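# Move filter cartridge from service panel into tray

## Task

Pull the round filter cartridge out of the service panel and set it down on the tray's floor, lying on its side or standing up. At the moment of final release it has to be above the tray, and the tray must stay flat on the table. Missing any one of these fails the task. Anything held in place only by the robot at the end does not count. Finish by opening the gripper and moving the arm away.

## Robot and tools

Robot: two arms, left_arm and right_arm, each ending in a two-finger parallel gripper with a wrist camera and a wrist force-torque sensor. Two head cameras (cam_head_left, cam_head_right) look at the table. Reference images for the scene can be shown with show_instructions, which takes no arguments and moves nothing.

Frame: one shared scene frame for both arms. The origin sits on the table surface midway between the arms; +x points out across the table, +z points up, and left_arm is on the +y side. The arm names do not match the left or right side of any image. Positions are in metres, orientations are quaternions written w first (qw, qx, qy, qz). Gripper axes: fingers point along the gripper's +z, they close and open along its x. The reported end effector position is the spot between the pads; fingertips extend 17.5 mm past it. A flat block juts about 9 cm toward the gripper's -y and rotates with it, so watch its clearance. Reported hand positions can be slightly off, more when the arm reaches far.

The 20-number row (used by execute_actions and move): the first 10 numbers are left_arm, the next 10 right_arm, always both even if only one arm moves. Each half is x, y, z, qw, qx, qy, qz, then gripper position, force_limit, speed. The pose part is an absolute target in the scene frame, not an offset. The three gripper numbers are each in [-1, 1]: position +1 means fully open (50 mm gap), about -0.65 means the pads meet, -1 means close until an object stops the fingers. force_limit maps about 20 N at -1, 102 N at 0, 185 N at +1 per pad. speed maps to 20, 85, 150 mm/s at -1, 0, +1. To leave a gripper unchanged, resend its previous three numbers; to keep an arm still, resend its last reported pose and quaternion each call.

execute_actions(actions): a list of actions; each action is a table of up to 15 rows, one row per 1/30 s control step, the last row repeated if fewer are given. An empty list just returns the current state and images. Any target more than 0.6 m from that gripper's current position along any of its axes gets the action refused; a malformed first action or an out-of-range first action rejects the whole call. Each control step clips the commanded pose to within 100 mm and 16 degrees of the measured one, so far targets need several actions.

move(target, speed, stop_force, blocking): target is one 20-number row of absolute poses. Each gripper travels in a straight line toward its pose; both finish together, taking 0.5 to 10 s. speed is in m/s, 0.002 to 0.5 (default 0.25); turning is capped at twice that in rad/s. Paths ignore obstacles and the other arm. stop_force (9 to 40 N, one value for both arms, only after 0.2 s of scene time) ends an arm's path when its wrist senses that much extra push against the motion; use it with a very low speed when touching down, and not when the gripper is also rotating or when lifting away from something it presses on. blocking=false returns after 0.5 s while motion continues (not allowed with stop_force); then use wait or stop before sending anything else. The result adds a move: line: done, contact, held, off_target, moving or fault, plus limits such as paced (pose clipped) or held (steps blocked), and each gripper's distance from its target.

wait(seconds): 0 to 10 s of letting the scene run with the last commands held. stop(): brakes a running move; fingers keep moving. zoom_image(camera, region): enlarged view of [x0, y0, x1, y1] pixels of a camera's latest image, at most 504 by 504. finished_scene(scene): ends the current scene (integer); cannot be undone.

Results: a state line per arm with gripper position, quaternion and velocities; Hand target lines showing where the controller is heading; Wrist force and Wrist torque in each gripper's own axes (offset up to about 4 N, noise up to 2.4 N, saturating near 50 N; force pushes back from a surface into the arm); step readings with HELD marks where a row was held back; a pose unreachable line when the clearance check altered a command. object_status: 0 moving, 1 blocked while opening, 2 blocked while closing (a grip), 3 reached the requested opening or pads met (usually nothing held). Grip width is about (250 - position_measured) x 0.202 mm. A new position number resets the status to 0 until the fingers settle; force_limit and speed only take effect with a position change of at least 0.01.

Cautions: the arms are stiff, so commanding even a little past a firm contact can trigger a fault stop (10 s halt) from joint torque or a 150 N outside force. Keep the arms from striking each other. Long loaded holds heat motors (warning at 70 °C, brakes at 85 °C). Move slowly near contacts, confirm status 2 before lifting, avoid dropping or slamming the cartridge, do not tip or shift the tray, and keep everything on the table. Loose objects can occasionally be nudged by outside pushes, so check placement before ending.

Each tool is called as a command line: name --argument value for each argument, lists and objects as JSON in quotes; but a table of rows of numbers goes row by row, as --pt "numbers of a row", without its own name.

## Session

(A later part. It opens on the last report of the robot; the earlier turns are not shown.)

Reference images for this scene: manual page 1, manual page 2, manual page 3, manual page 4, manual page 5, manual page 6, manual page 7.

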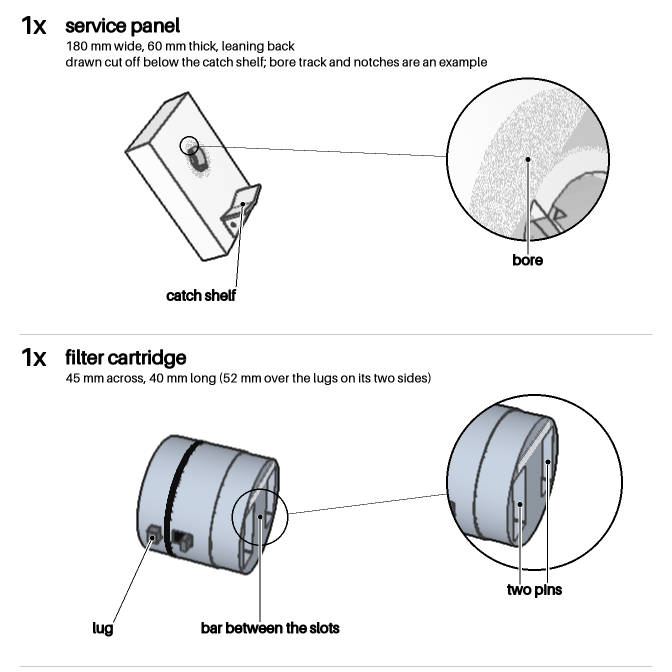

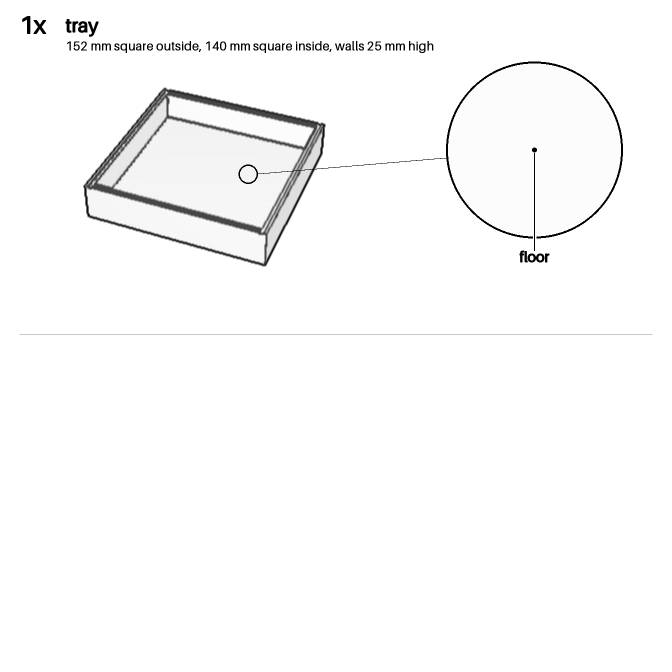

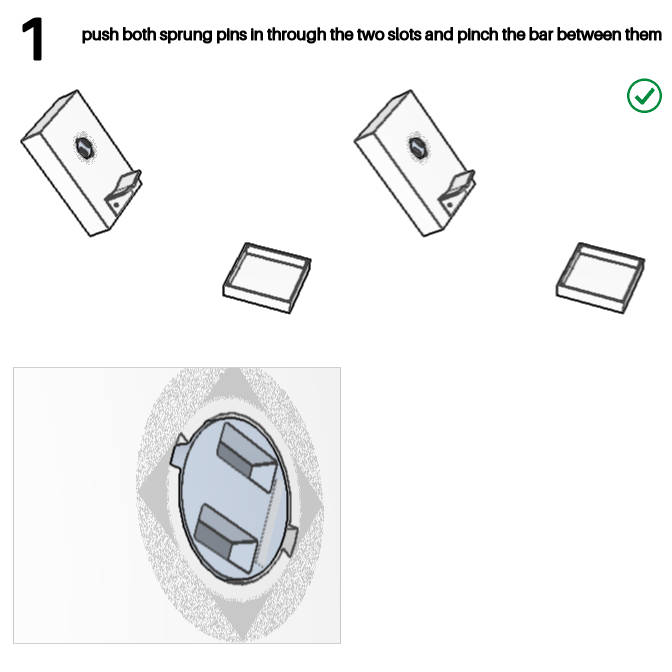

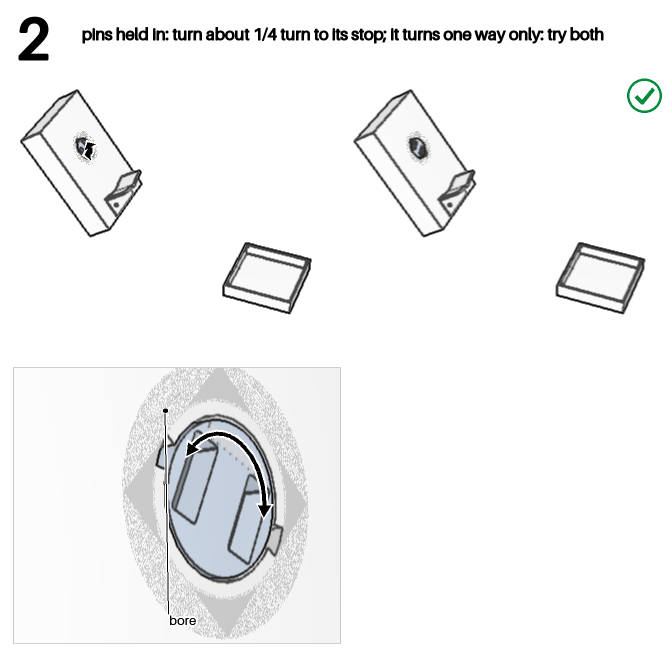

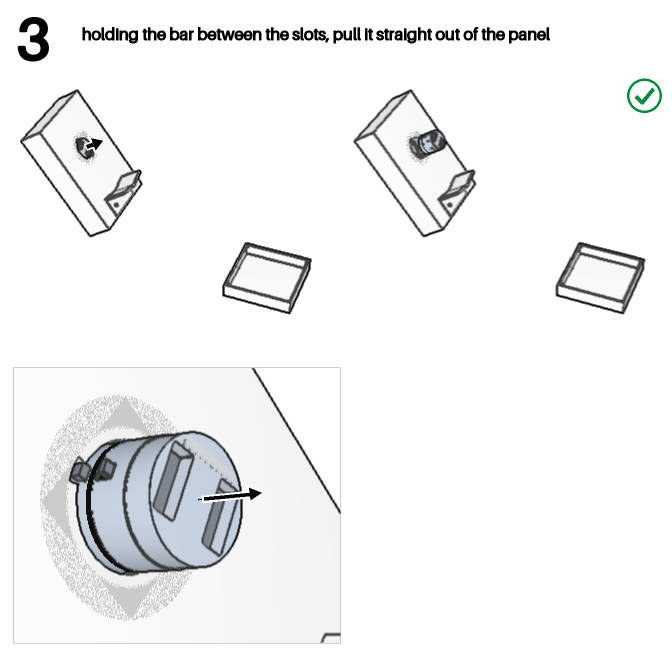

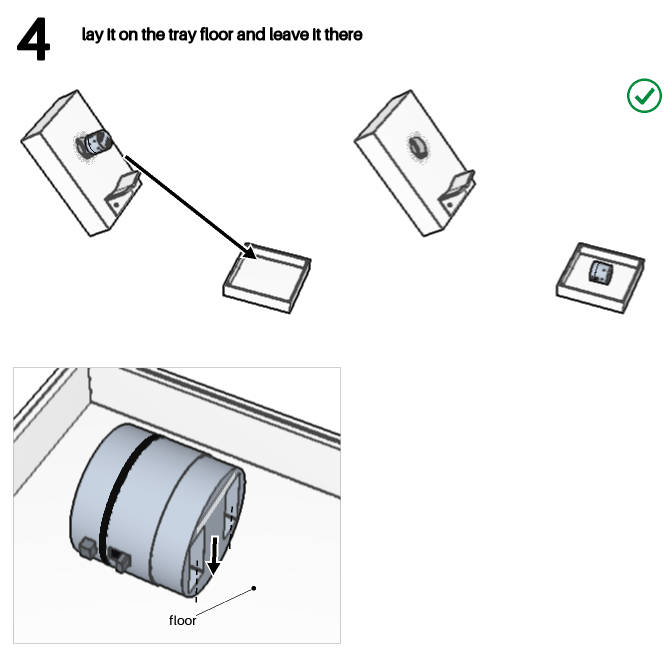

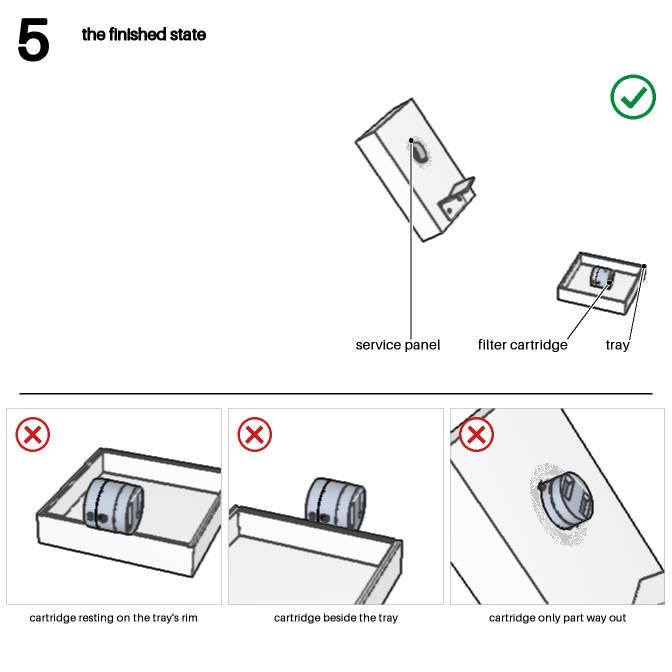

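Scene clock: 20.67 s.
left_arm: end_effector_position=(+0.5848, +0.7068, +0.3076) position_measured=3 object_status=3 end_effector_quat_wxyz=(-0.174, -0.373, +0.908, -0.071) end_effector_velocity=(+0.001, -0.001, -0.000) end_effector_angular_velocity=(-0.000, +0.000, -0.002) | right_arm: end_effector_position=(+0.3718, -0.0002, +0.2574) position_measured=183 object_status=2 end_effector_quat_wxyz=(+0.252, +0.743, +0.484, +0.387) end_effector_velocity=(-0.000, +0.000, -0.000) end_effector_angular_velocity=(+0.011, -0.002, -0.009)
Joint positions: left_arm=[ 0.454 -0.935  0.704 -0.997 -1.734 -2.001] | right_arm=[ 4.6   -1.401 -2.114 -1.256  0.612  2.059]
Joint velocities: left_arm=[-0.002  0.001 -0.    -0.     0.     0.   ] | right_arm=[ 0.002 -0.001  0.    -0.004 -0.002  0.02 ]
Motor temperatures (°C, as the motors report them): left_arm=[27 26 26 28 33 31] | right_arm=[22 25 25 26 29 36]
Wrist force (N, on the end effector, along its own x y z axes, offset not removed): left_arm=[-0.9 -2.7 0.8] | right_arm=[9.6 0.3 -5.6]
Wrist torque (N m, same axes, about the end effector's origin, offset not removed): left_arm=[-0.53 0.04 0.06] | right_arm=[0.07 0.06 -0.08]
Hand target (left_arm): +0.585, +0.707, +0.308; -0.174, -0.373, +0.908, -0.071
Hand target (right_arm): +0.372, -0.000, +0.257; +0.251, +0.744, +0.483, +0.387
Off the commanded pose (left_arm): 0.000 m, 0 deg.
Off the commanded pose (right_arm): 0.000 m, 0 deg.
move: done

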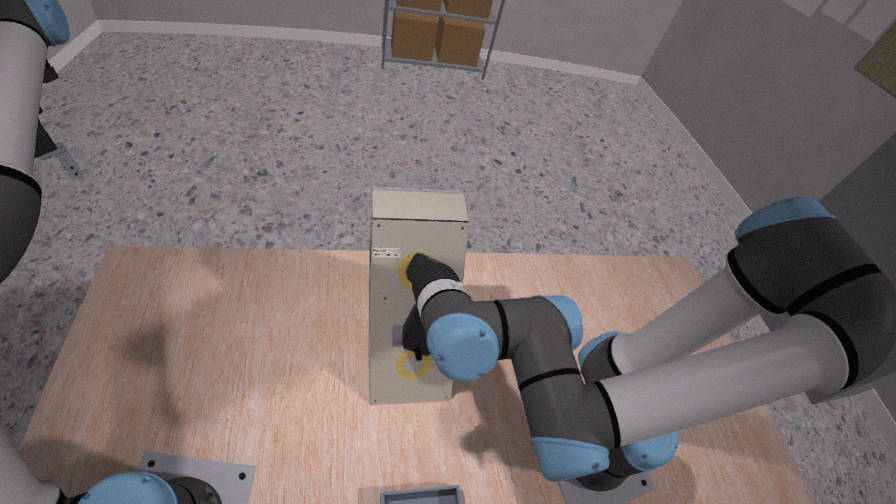

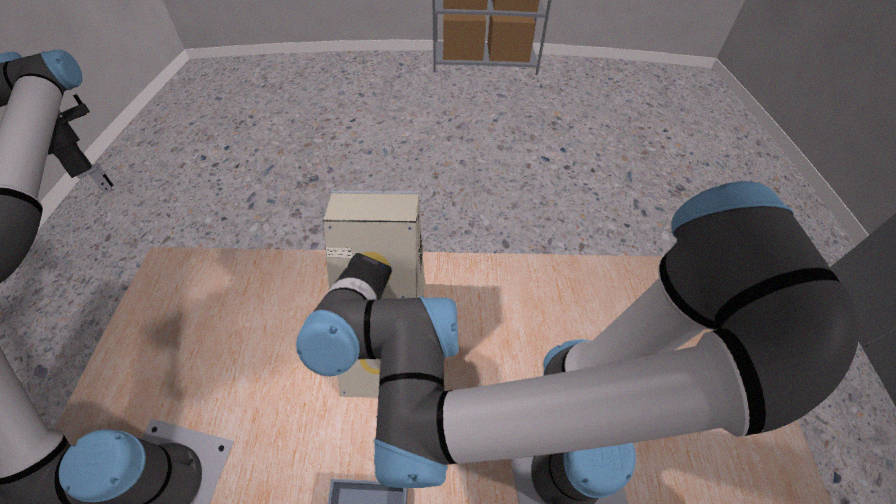

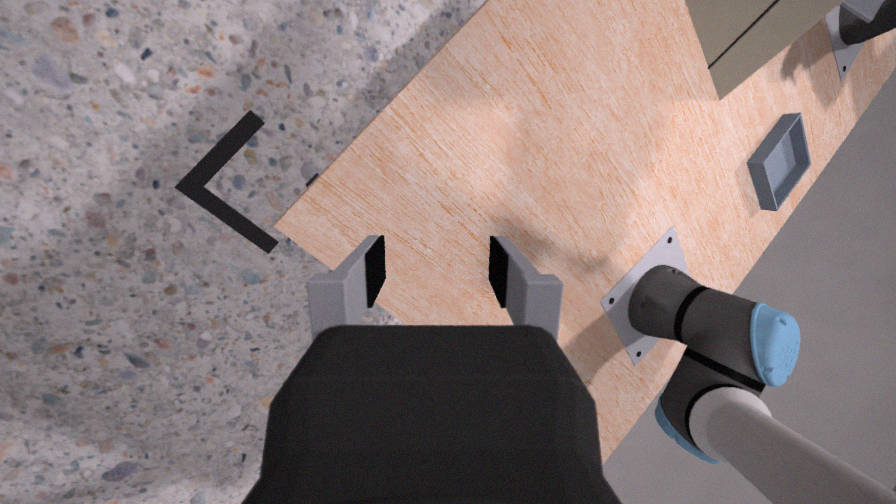

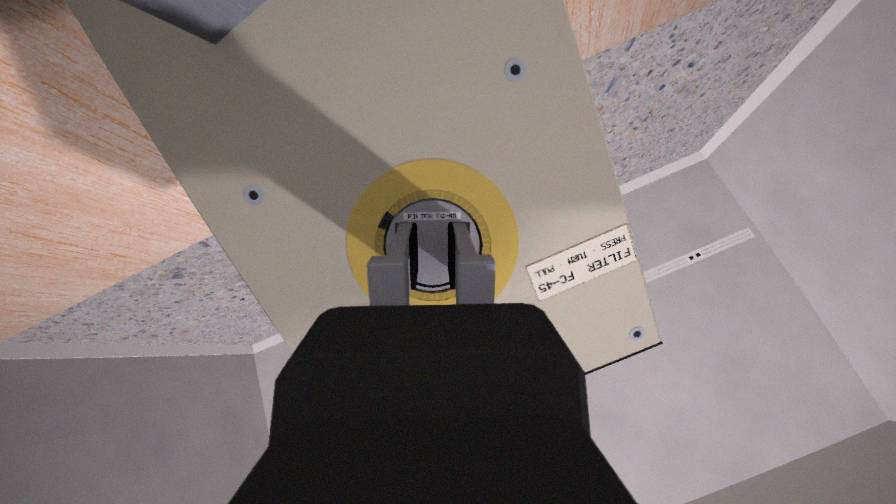

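move --target '[0.5848,0.7068,0.3076,-0.174,-0.373,0.908,-0.071,1,0,0, 0.3718,0.0001,0.2577,0.1446,0.8424,0.2778,0.4385,-1,-0.3,-1]' --speed 0.1

move --target '[0.5848,0.7068,0.3076,-0.174,-0.373,0.908,-0.071,1,0,0, 0.3636,0.0001,0.2634,0.1446,0.8424,0.2778,0.4385,-1,-0.3,-1]' --speed 0.006 --stop_force 30

Scene clock: 23.90 s.
left_arm: end_effector_position=(+0.5848, +0.7068, +0.3076) position_measured=3 object_status=3 end_effector_quat_wxyz=(-0.174, -0.373, +0.908, -0.071) end_effector_velocity=(-0.001, +0.000, +0.001) end_effector_angular_velocity=(-0.000, +0.000, +0.001) | right_arm: end_effector_position=(+0.3718, +0.0001, +0.2577) position_measured=183 object_status=2 end_effector_quat_wxyz=(+0.145, +0.842, +0.279, +0.438) end_effector_velocity=(-0.000, +0.000, +0.000) end_effector_angular_velocity=(+0.014, -0.000, -0.010)
Joint positions: left_arm=[ 0.454 -0.935  0.704 -0.997 -1.734 -2.001] | right_arm=[ 4.613 -1.377 -2.145 -1.267  0.613  2.596]
Joint velocities: left_arm=[ 0.    -0.001  0.001  0.001 -0.    -0.   ] | right_arm=[ 0.002 -0.     0.001 -0.004 -0.     0.021]
Motor temperatures (°C, as the motors report them): left_arm=[27 26 26 28 33 31] | right_arm=[22 25 25 26 29 36]
Wrist force (N, on the end effector, along its own x y z axes, offset not removed): left_arm=[-0.2 -0.3 1.4] | right_arm=[4.4 -2.8 0.4]
Wrist torque (N m, same axes, about the end effector's origin, offset not removed): left_arm=[-0.09 0.06 -0.04] | right_arm=[0.01 0.01 -0.08]
Hand target (left_arm): +0.585, +0.707, +0.308; -0.174, -0.373, +0.908, -0.071
Hand target (right_arm): +0.372, +0.000, +0.258; +0.145, +0.842, +0.278, +0.438
Off the commanded pose (left_arm): 0.000 m, 0 deg.
Off the commanded pose (right_arm): 0.000 m, 0 deg.
move: done

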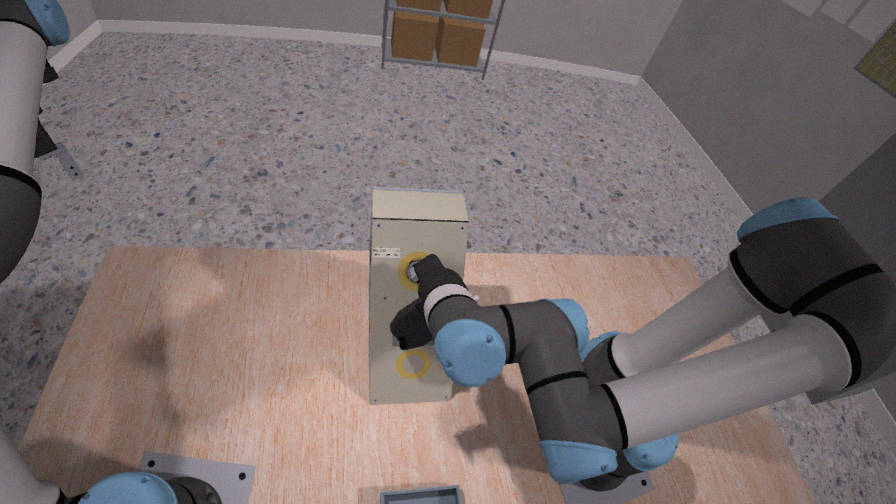

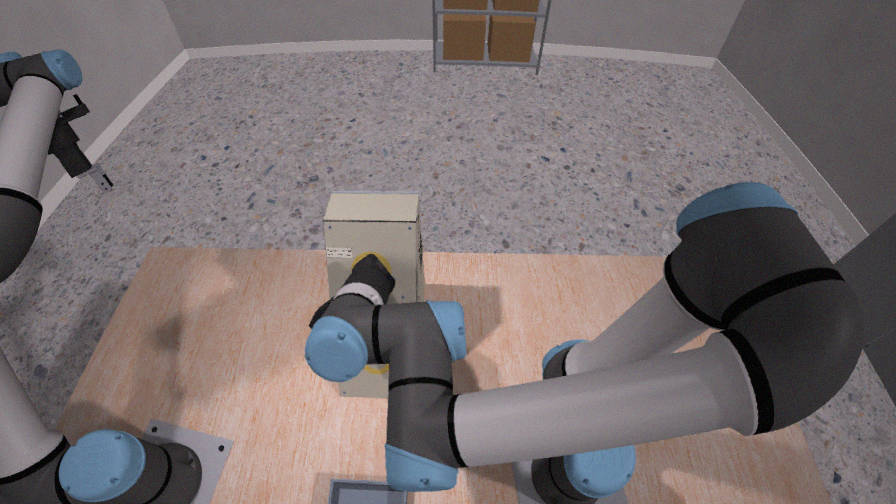

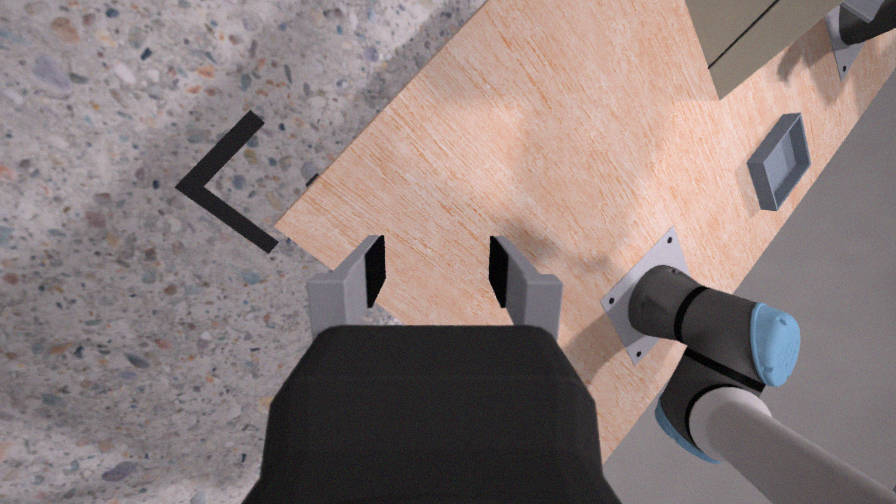

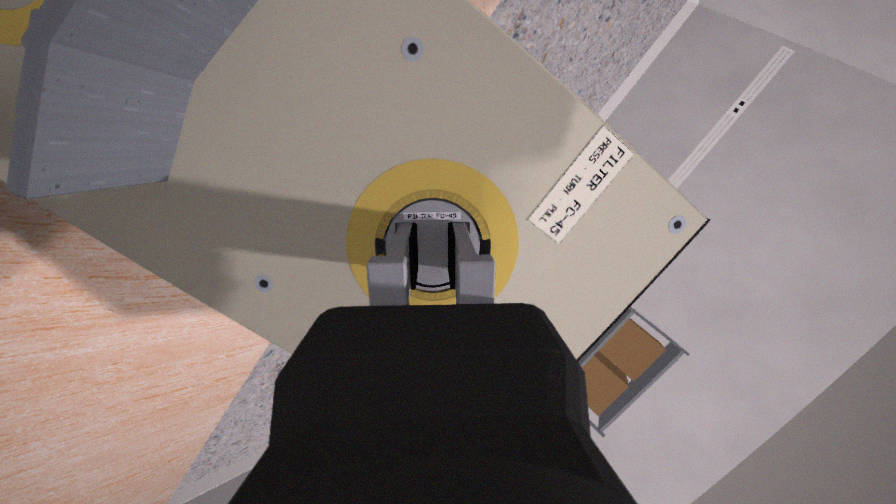

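Scene clock: 25.80 s.
left_arm: end_effector_position=(+0.5848, +0.7068, +0.3076) position_measured=3 object_status=3 end_effector_quat_wxyz=(-0.174, -0.373, +0.908, -0.071) end_effector_velocity=(-0.000, +0.001, +0.000) end_effector_angular_velocity=(+0.000, -0.001, +0.002) | right_arm: end_effector_position=(+0.3638, +0.0001, +0.2633) position_measured=183 object_status=2 end_effector_quat_wxyz=(+0.145, +0.842, +0.278, +0.438) end_effector_velocity=(-0.001, -0.000, +0.000) end_effector_angular_velocity=(-0.002, -0.001, -0.001)
Joint positions: left_arm=[ 0.454 -0.935  0.704 -0.997 -1.734 -2.001] | right_arm=[ 4.634 -1.363 -2.132 -1.324  0.615  2.635]
Joint velocities: left_arm=[ 0.001 -0.001  0.    -0.    -0.    -0.001] | right_arm=[ 0.003  0.     0.002 -0.01  -0.001  0.007]
Motor temperatures (°C, as the motors report them): left_arm=[27 26 26 28 33 31] | right_arm=[22 25 25 26 29 36]
Wrist force (N, on the end effector, along its own x y z axes, offset not removed): left_arm=[0.9 0.6 -1.8] | right_arm=[3.8 -3.1 1.7]
Wrist torque (N m, same axes, about the end effector's origin, offset not removed): left_arm=[-0.02 -0.19 -0.07] | right_arm=[0.09 -0.02 -0.01]
Hand target (left_arm): +0.585, +0.707, +0.308; -0.174, -0.373, +0.908, -0.071
Hand target (right_arm): +0.364, +0.000, +0.263; +0.145, +0.842, +0.278, +0.438
Off the commanded pose (left_arm): 0.000 m, 0 deg.
Off the commanded pose (right_arm): 0.000 m, 0 deg.
move: done

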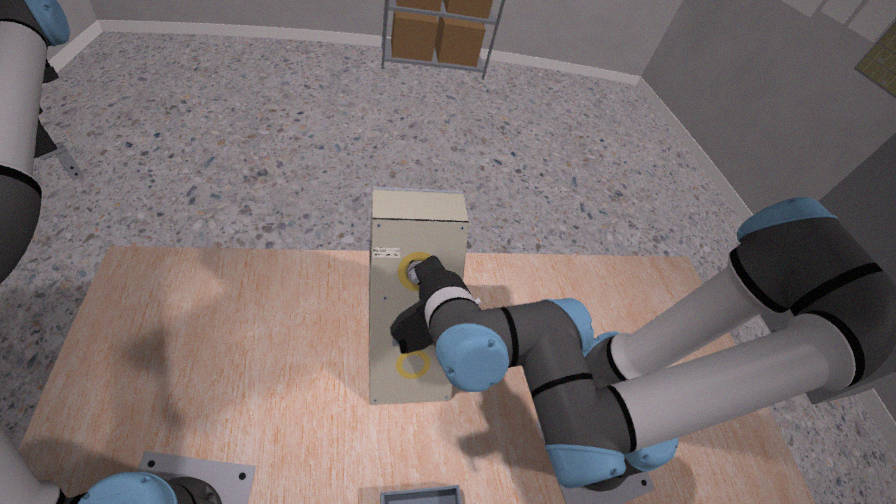

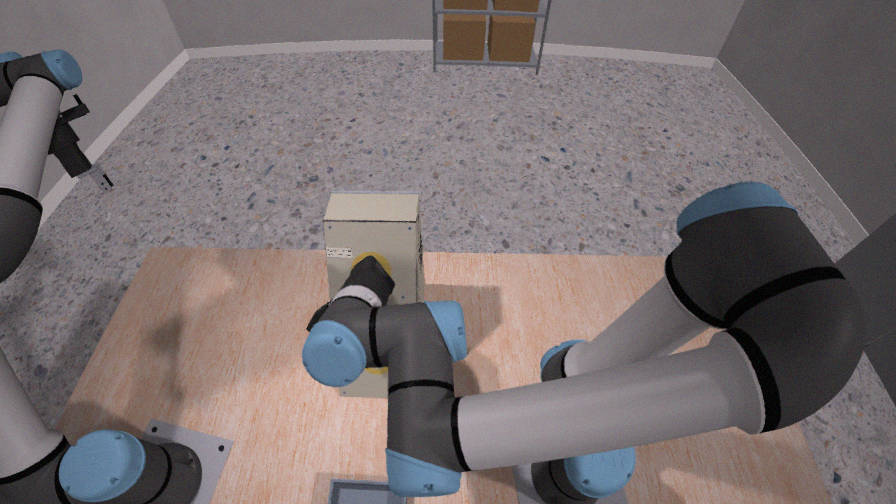

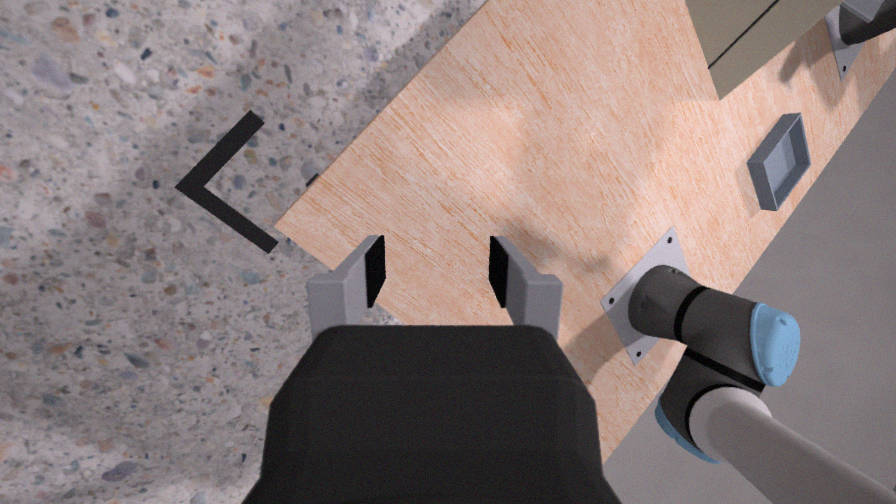

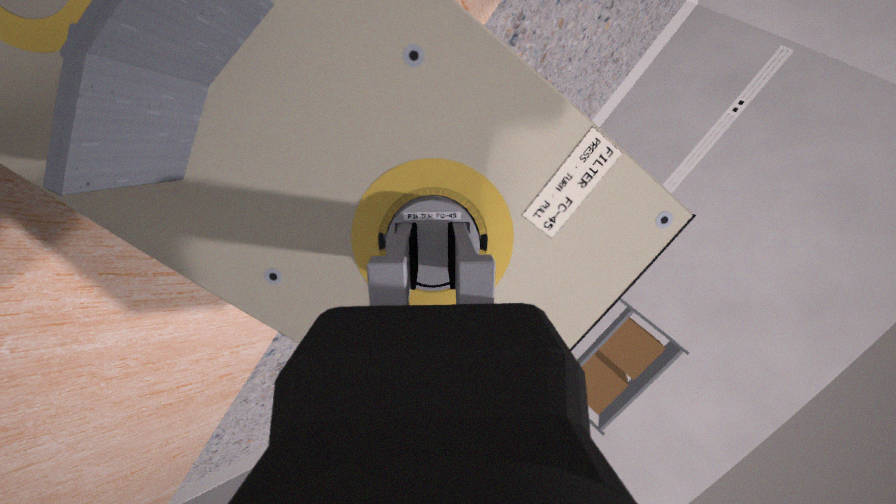

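move --target '[0.5848,0.7068,0.3076,-0.174,-0.373,0.908,-0.071,1,0,0, 0.3227,0.0001,0.2921,0.1446,0.8424,0.2778,0.4385,-1,-0.3,-1]' --speed 0.025 --stop_force 30

move --target '[0.5848,0.7068,0.3076,-0.174,-0.373,0.908,-0.071,1,0,0, -0.045,0.0,0.16,0,0.9497,0.3132,0,-1,-0.3,-1]' --speed 0.2

move --target '[0.5848,0.7068,0.3076,-0.174,-0.373,0.908,-0.071,1,0,0, -0.045,0.0,0.085,0,0.9497,0.3132,0,-1,-0.3,-1]' --speed 0.12

Scene clock: 28.83 s.
left_arm: end_effector_position=(+0.5848, +0.7068, +0.3076) position_measured=3 object_status=3 end_effector_quat_wxyz=(-0.174, -0.373, +0.908, -0.071) end_effector_velocity=(-0.000, +0.001, -0.001) end_effector_angular_velocity=(-0.000, +0.001, +0.002) | right_arm: end_effector_position=(+0.3230, +0.0001, +0.2919) position_measured=183 object_status=2 end_effector_quat_wxyz=(+0.145, +0.842, +0.278, +0.438) end_effector_velocity=(-0.002, -0.000, +0.002) end_effector_angular_velocity=(+0.001, +0.000, +0.000)
Joint positions: left_arm=[ 0.454 -0.935  0.704 -0.997 -1.734 -2.001] | right_arm=[ 4.742 -1.313 -2.055 -1.599  0.635  2.817]
Joint velocities: left_arm=[ 0.001  0.001 -0.     0.    -0.    -0.001] | right_arm=[ 0.006  0.003  0.004 -0.015  0.002  0.01 ]
Motor temperatures (°C, as the motors report them): left_arm=[27 26 26 28 33 31] | right_arm=[22 25 25 26 29 36]
Wrist force (N, on the end effector, along its own x y z axes, offset not removed): left_arm=[1.8 1.7 -0.4] | right_arm=[-1.1 -1.0 3.7]
Wrist torque (N m, same axes, about the end effector's origin, offset not removed): left_arm=[0.17 -0.29 0.12] | right_arm=[0.11 -0.14 0.06]
Hand target (left_arm): +0.585, +0.707, +0.308; -0.174, -0.373, +0.908, -0.071
Hand target (right_arm): +0.323, +0.000, +0.292; +0.145, +0.842, +0.278, +0.438
Off the commanded pose (left_arm): 0.000 m, 0 deg.
Off the commanded pose (right_arm): 0.000 m, 0 deg.
move: done

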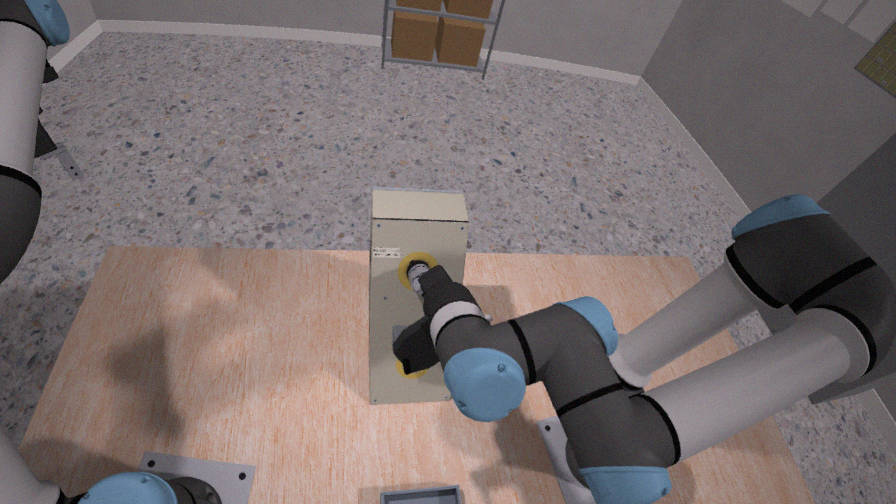

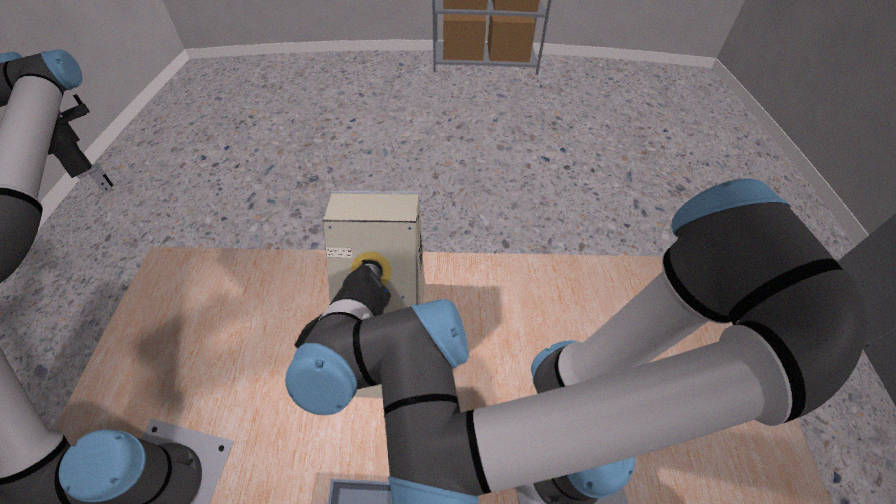

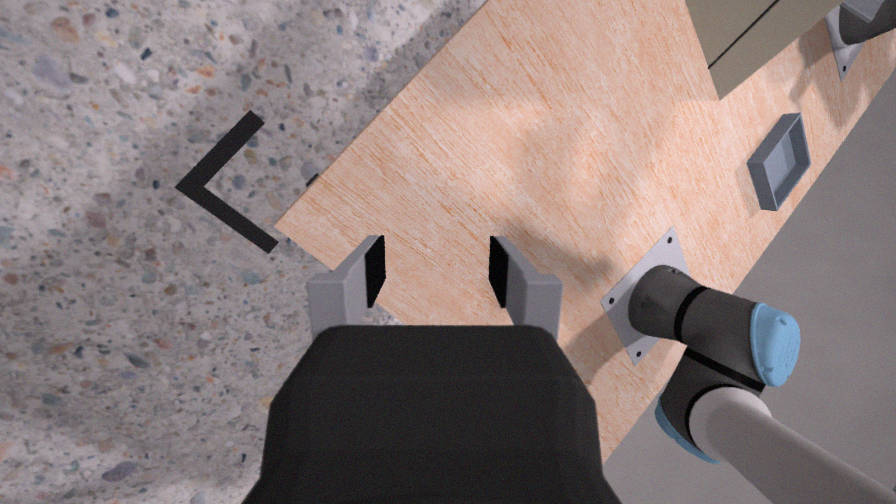

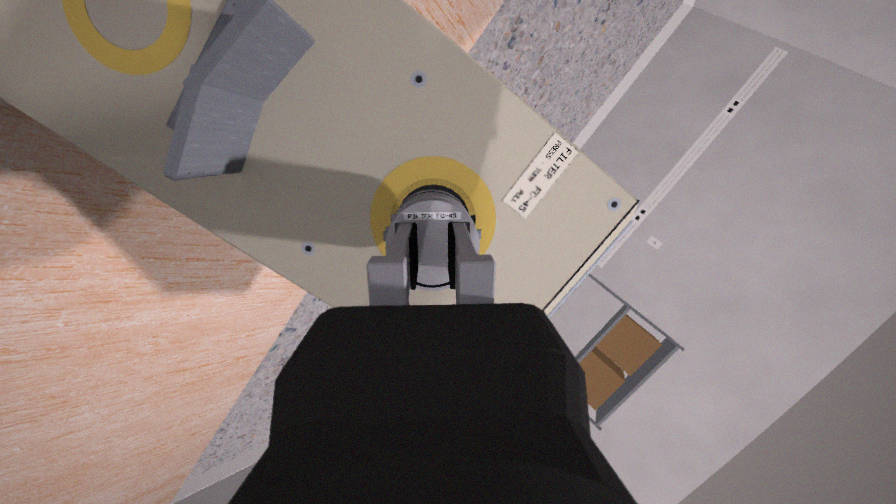

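Scene clock: 31.87 s.
left_arm: end_effector_position=(+0.5848, +0.7068, +0.3076) position_measured=3 object_status=3 end_effector_quat_wxyz=(-0.174, -0.373, +0.908, -0.071) end_effector_velocity=(-0.000, +0.002, -0.001) end_effector_angular_velocity=(-0.000, +0.001, +0.002) | right_arm: end_effector_position=(-0.0448, +0.0003, +0.1604) position_measured=183 object_status=2 end_effector_quat_wxyz=(+0.000, +0.950, +0.313, +0.000) end_effector_velocity=(-0.002, +0.001, -0.001) end_effector_angular_velocity=(+0.002, +0.007, -0.000)
Joint positions: left_arm=[ 0.454 -0.935  0.704 -0.997 -1.734 -2.001] | right_arm=[ 5.092 -1.354 -2.165 -1.194  1.571  3.037]
Joint velocities: left_arm=[ 0.002  0.001 -0.    -0.001  0.     0.   ] | right_arm=[ 0.    -0.001 -0.003  0.009  0.005  0.001]
Motor temperatures (°C, as the motors report them): left_arm=[27 26 26 28 33 31] | right_arm=[22 25 25 26 29 36]
Wrist force (N, on the end effector, along its own x y z axes, offset not removed): left_arm=[1.7 -1.3 1.1] | right_arm=[-0.6 -0.3 1.9]
Wrist torque (N m, same axes, about the end effector's origin, offset not removed): left_arm=[-0.46 -0.34 0.07] | right_arm=[-0.06 0.11 0.02]
Hand target (left_arm): +0.585, +0.707, +0.308; -0.174, -0.373, +0.908, -0.071
Hand target (right_arm): -0.045, +0.000, +0.160; +0.000, +0.950, +0.313, -0.000
Off the commanded pose (left_arm): 0.000 m, 0 deg.
Off the commanded pose (right_arm): 0.001 m, 0 deg.
move: done

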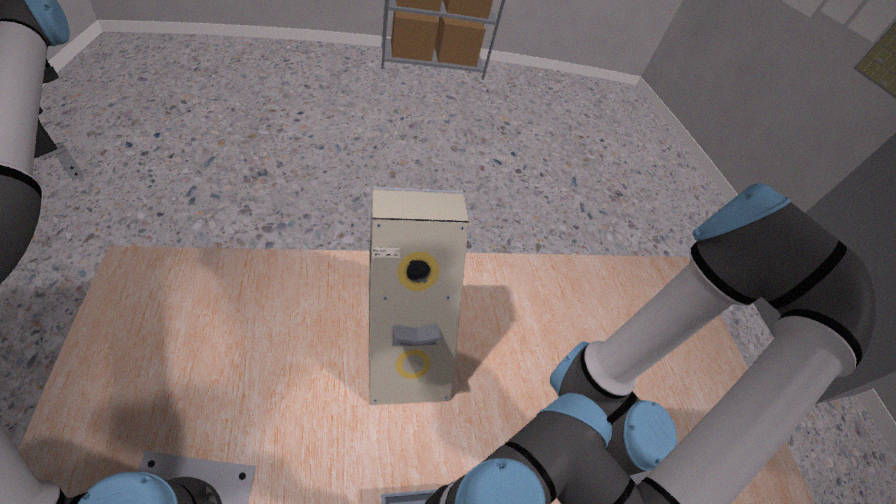

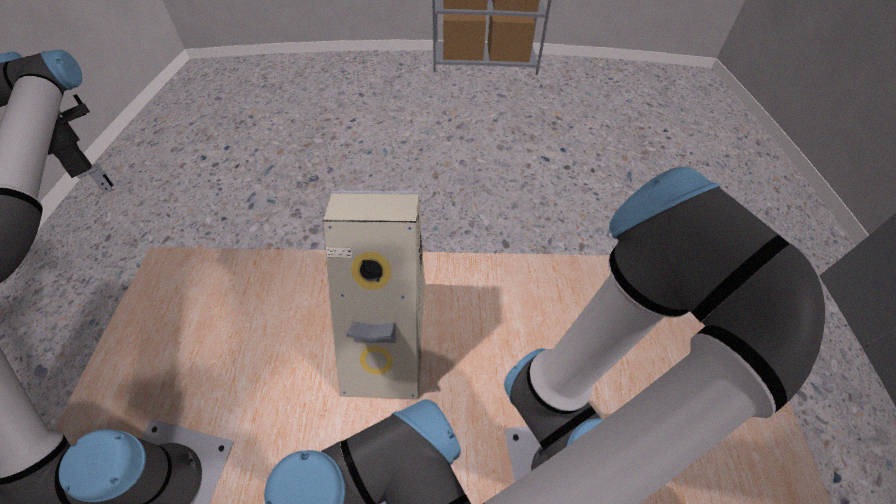

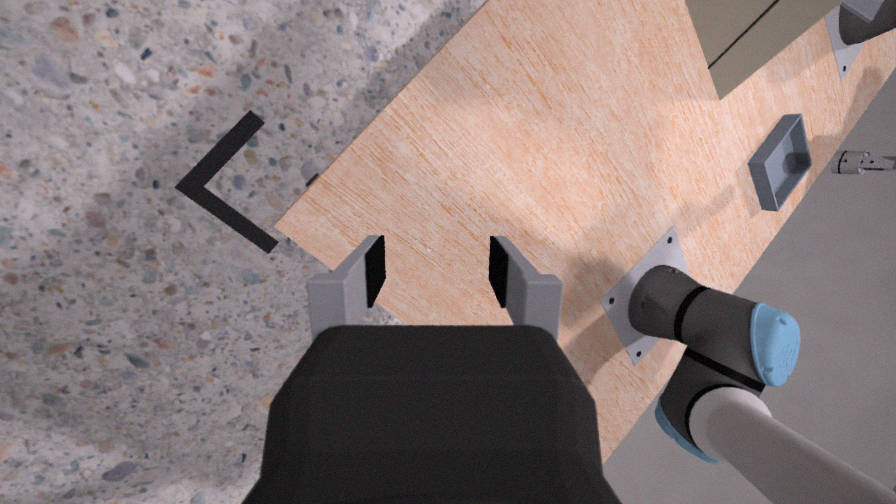

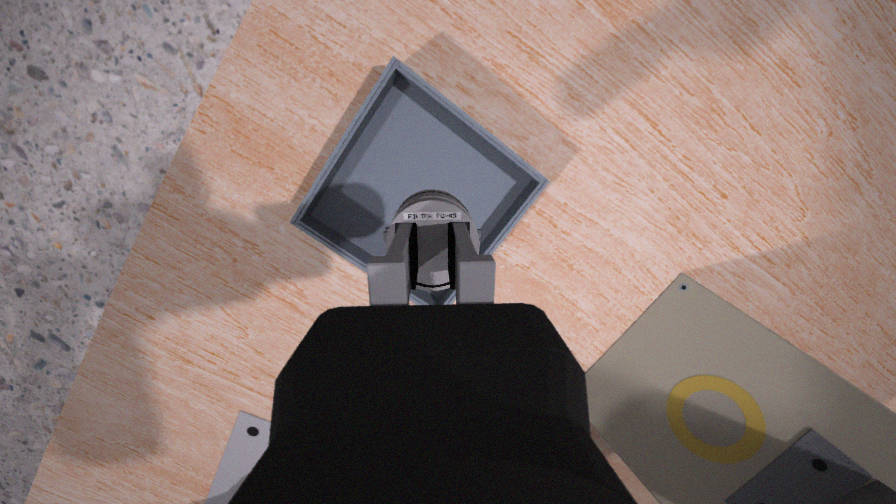

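Scene clock: 33.07 s.
left_arm: end_effector_position=(+0.5848, +0.7068, +0.3076) position_measured=3 object_status=3 end_effector_quat_wxyz=(-0.174, -0.373, +0.908, -0.071) end_effector_velocity=(-0.001, -0.000, +0.001) end_effector_angular_velocity=(+0.000, -0.001, -0.000) | right_arm: end_effector_position=(-0.0450, -0.0000, +0.0854) position_measured=183 object_status=2 end_effector_quat_wxyz=(+0.000, +0.950, +0.313, +0.000) end_effector_velocity=(+0.000, +0.001, -0.003) end_effector_angular_velocity=(+0.001, +0.000, +0.000)
Joint positions: left_arm=[ 0.454 -0.935  0.704 -0.997 -1.734 -2.001] | right_arm=[ 5.093 -1.459 -2.299 -0.954  1.571  3.039]
Joint velocities: left_arm=[ 0.    -0.002 -0.     0.001  0.     0.001] | right_arm=[-0.001 -0.006 -0.004  0.011 -0.    -0.001]
Motor temperatures (°C, as the motors report them): left_arm=[27 26 26 28 33 31] | right_arm=[22 25 25 26 29 36]
Wrist force (N, on the end effector, along its own x y z axes, offset not removed): left_arm=[0.0 0.1 0.7] | right_arm=[0.9 -1.1 1.7]
Wrist torque (N m, same axes, about the end effector's origin, offset not removed): left_arm=[-0.04 -0.19 0.27] | right_arm=[-0.19 -0.23 -0.07]
Hand target (left_arm): +0.585, +0.707, +0.308; -0.174, -0.373, +0.908, -0.071
Hand target (right_arm): -0.045, +0.000, +0.085; +0.000, +0.950, +0.313, +0.000
Off the commanded pose (left_arm): 0.000 m, 0 deg.
Off the commanded pose (right_arm): 0.000 m, 0 deg.
move: done

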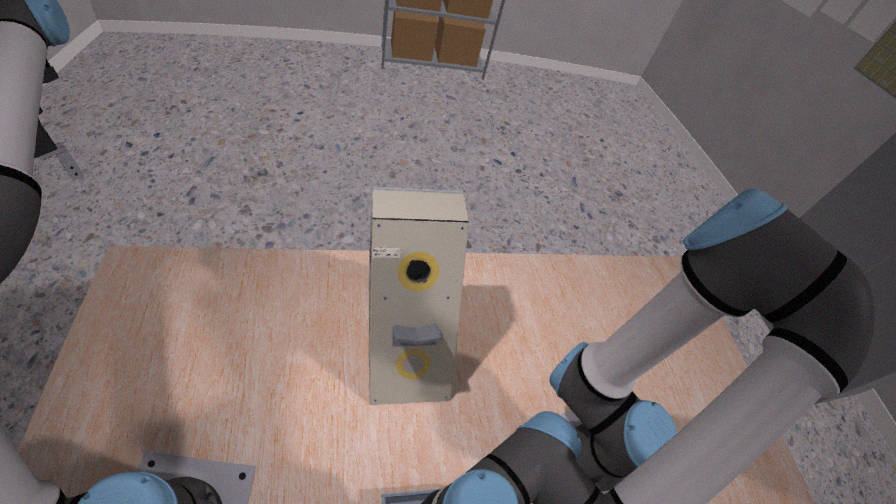

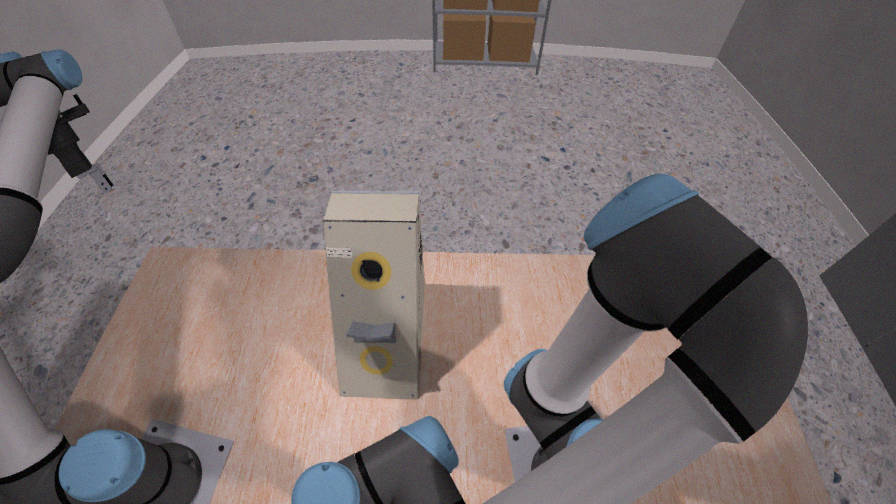

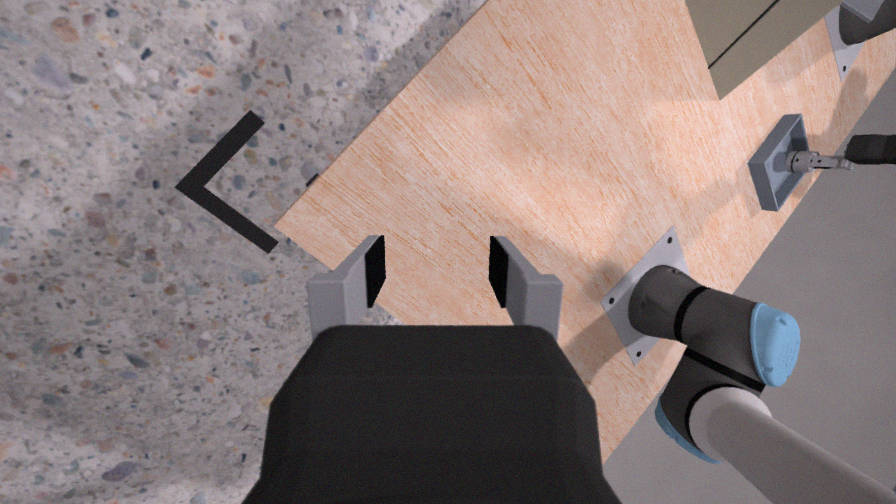

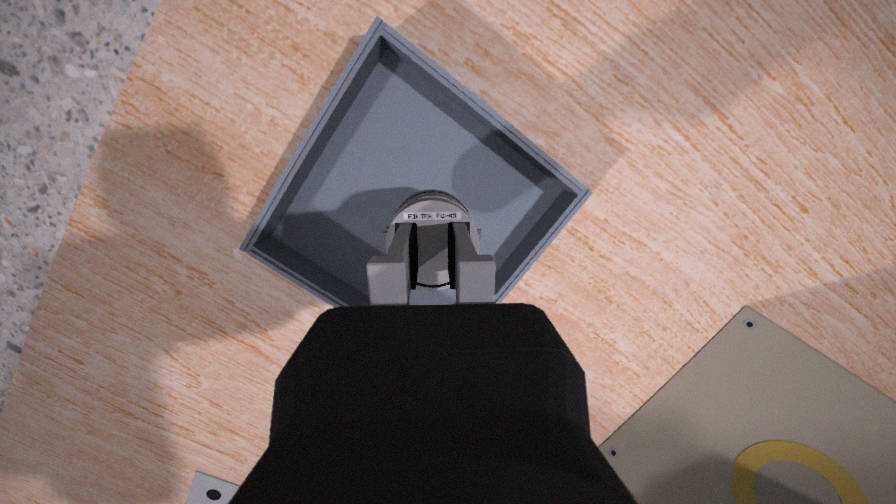

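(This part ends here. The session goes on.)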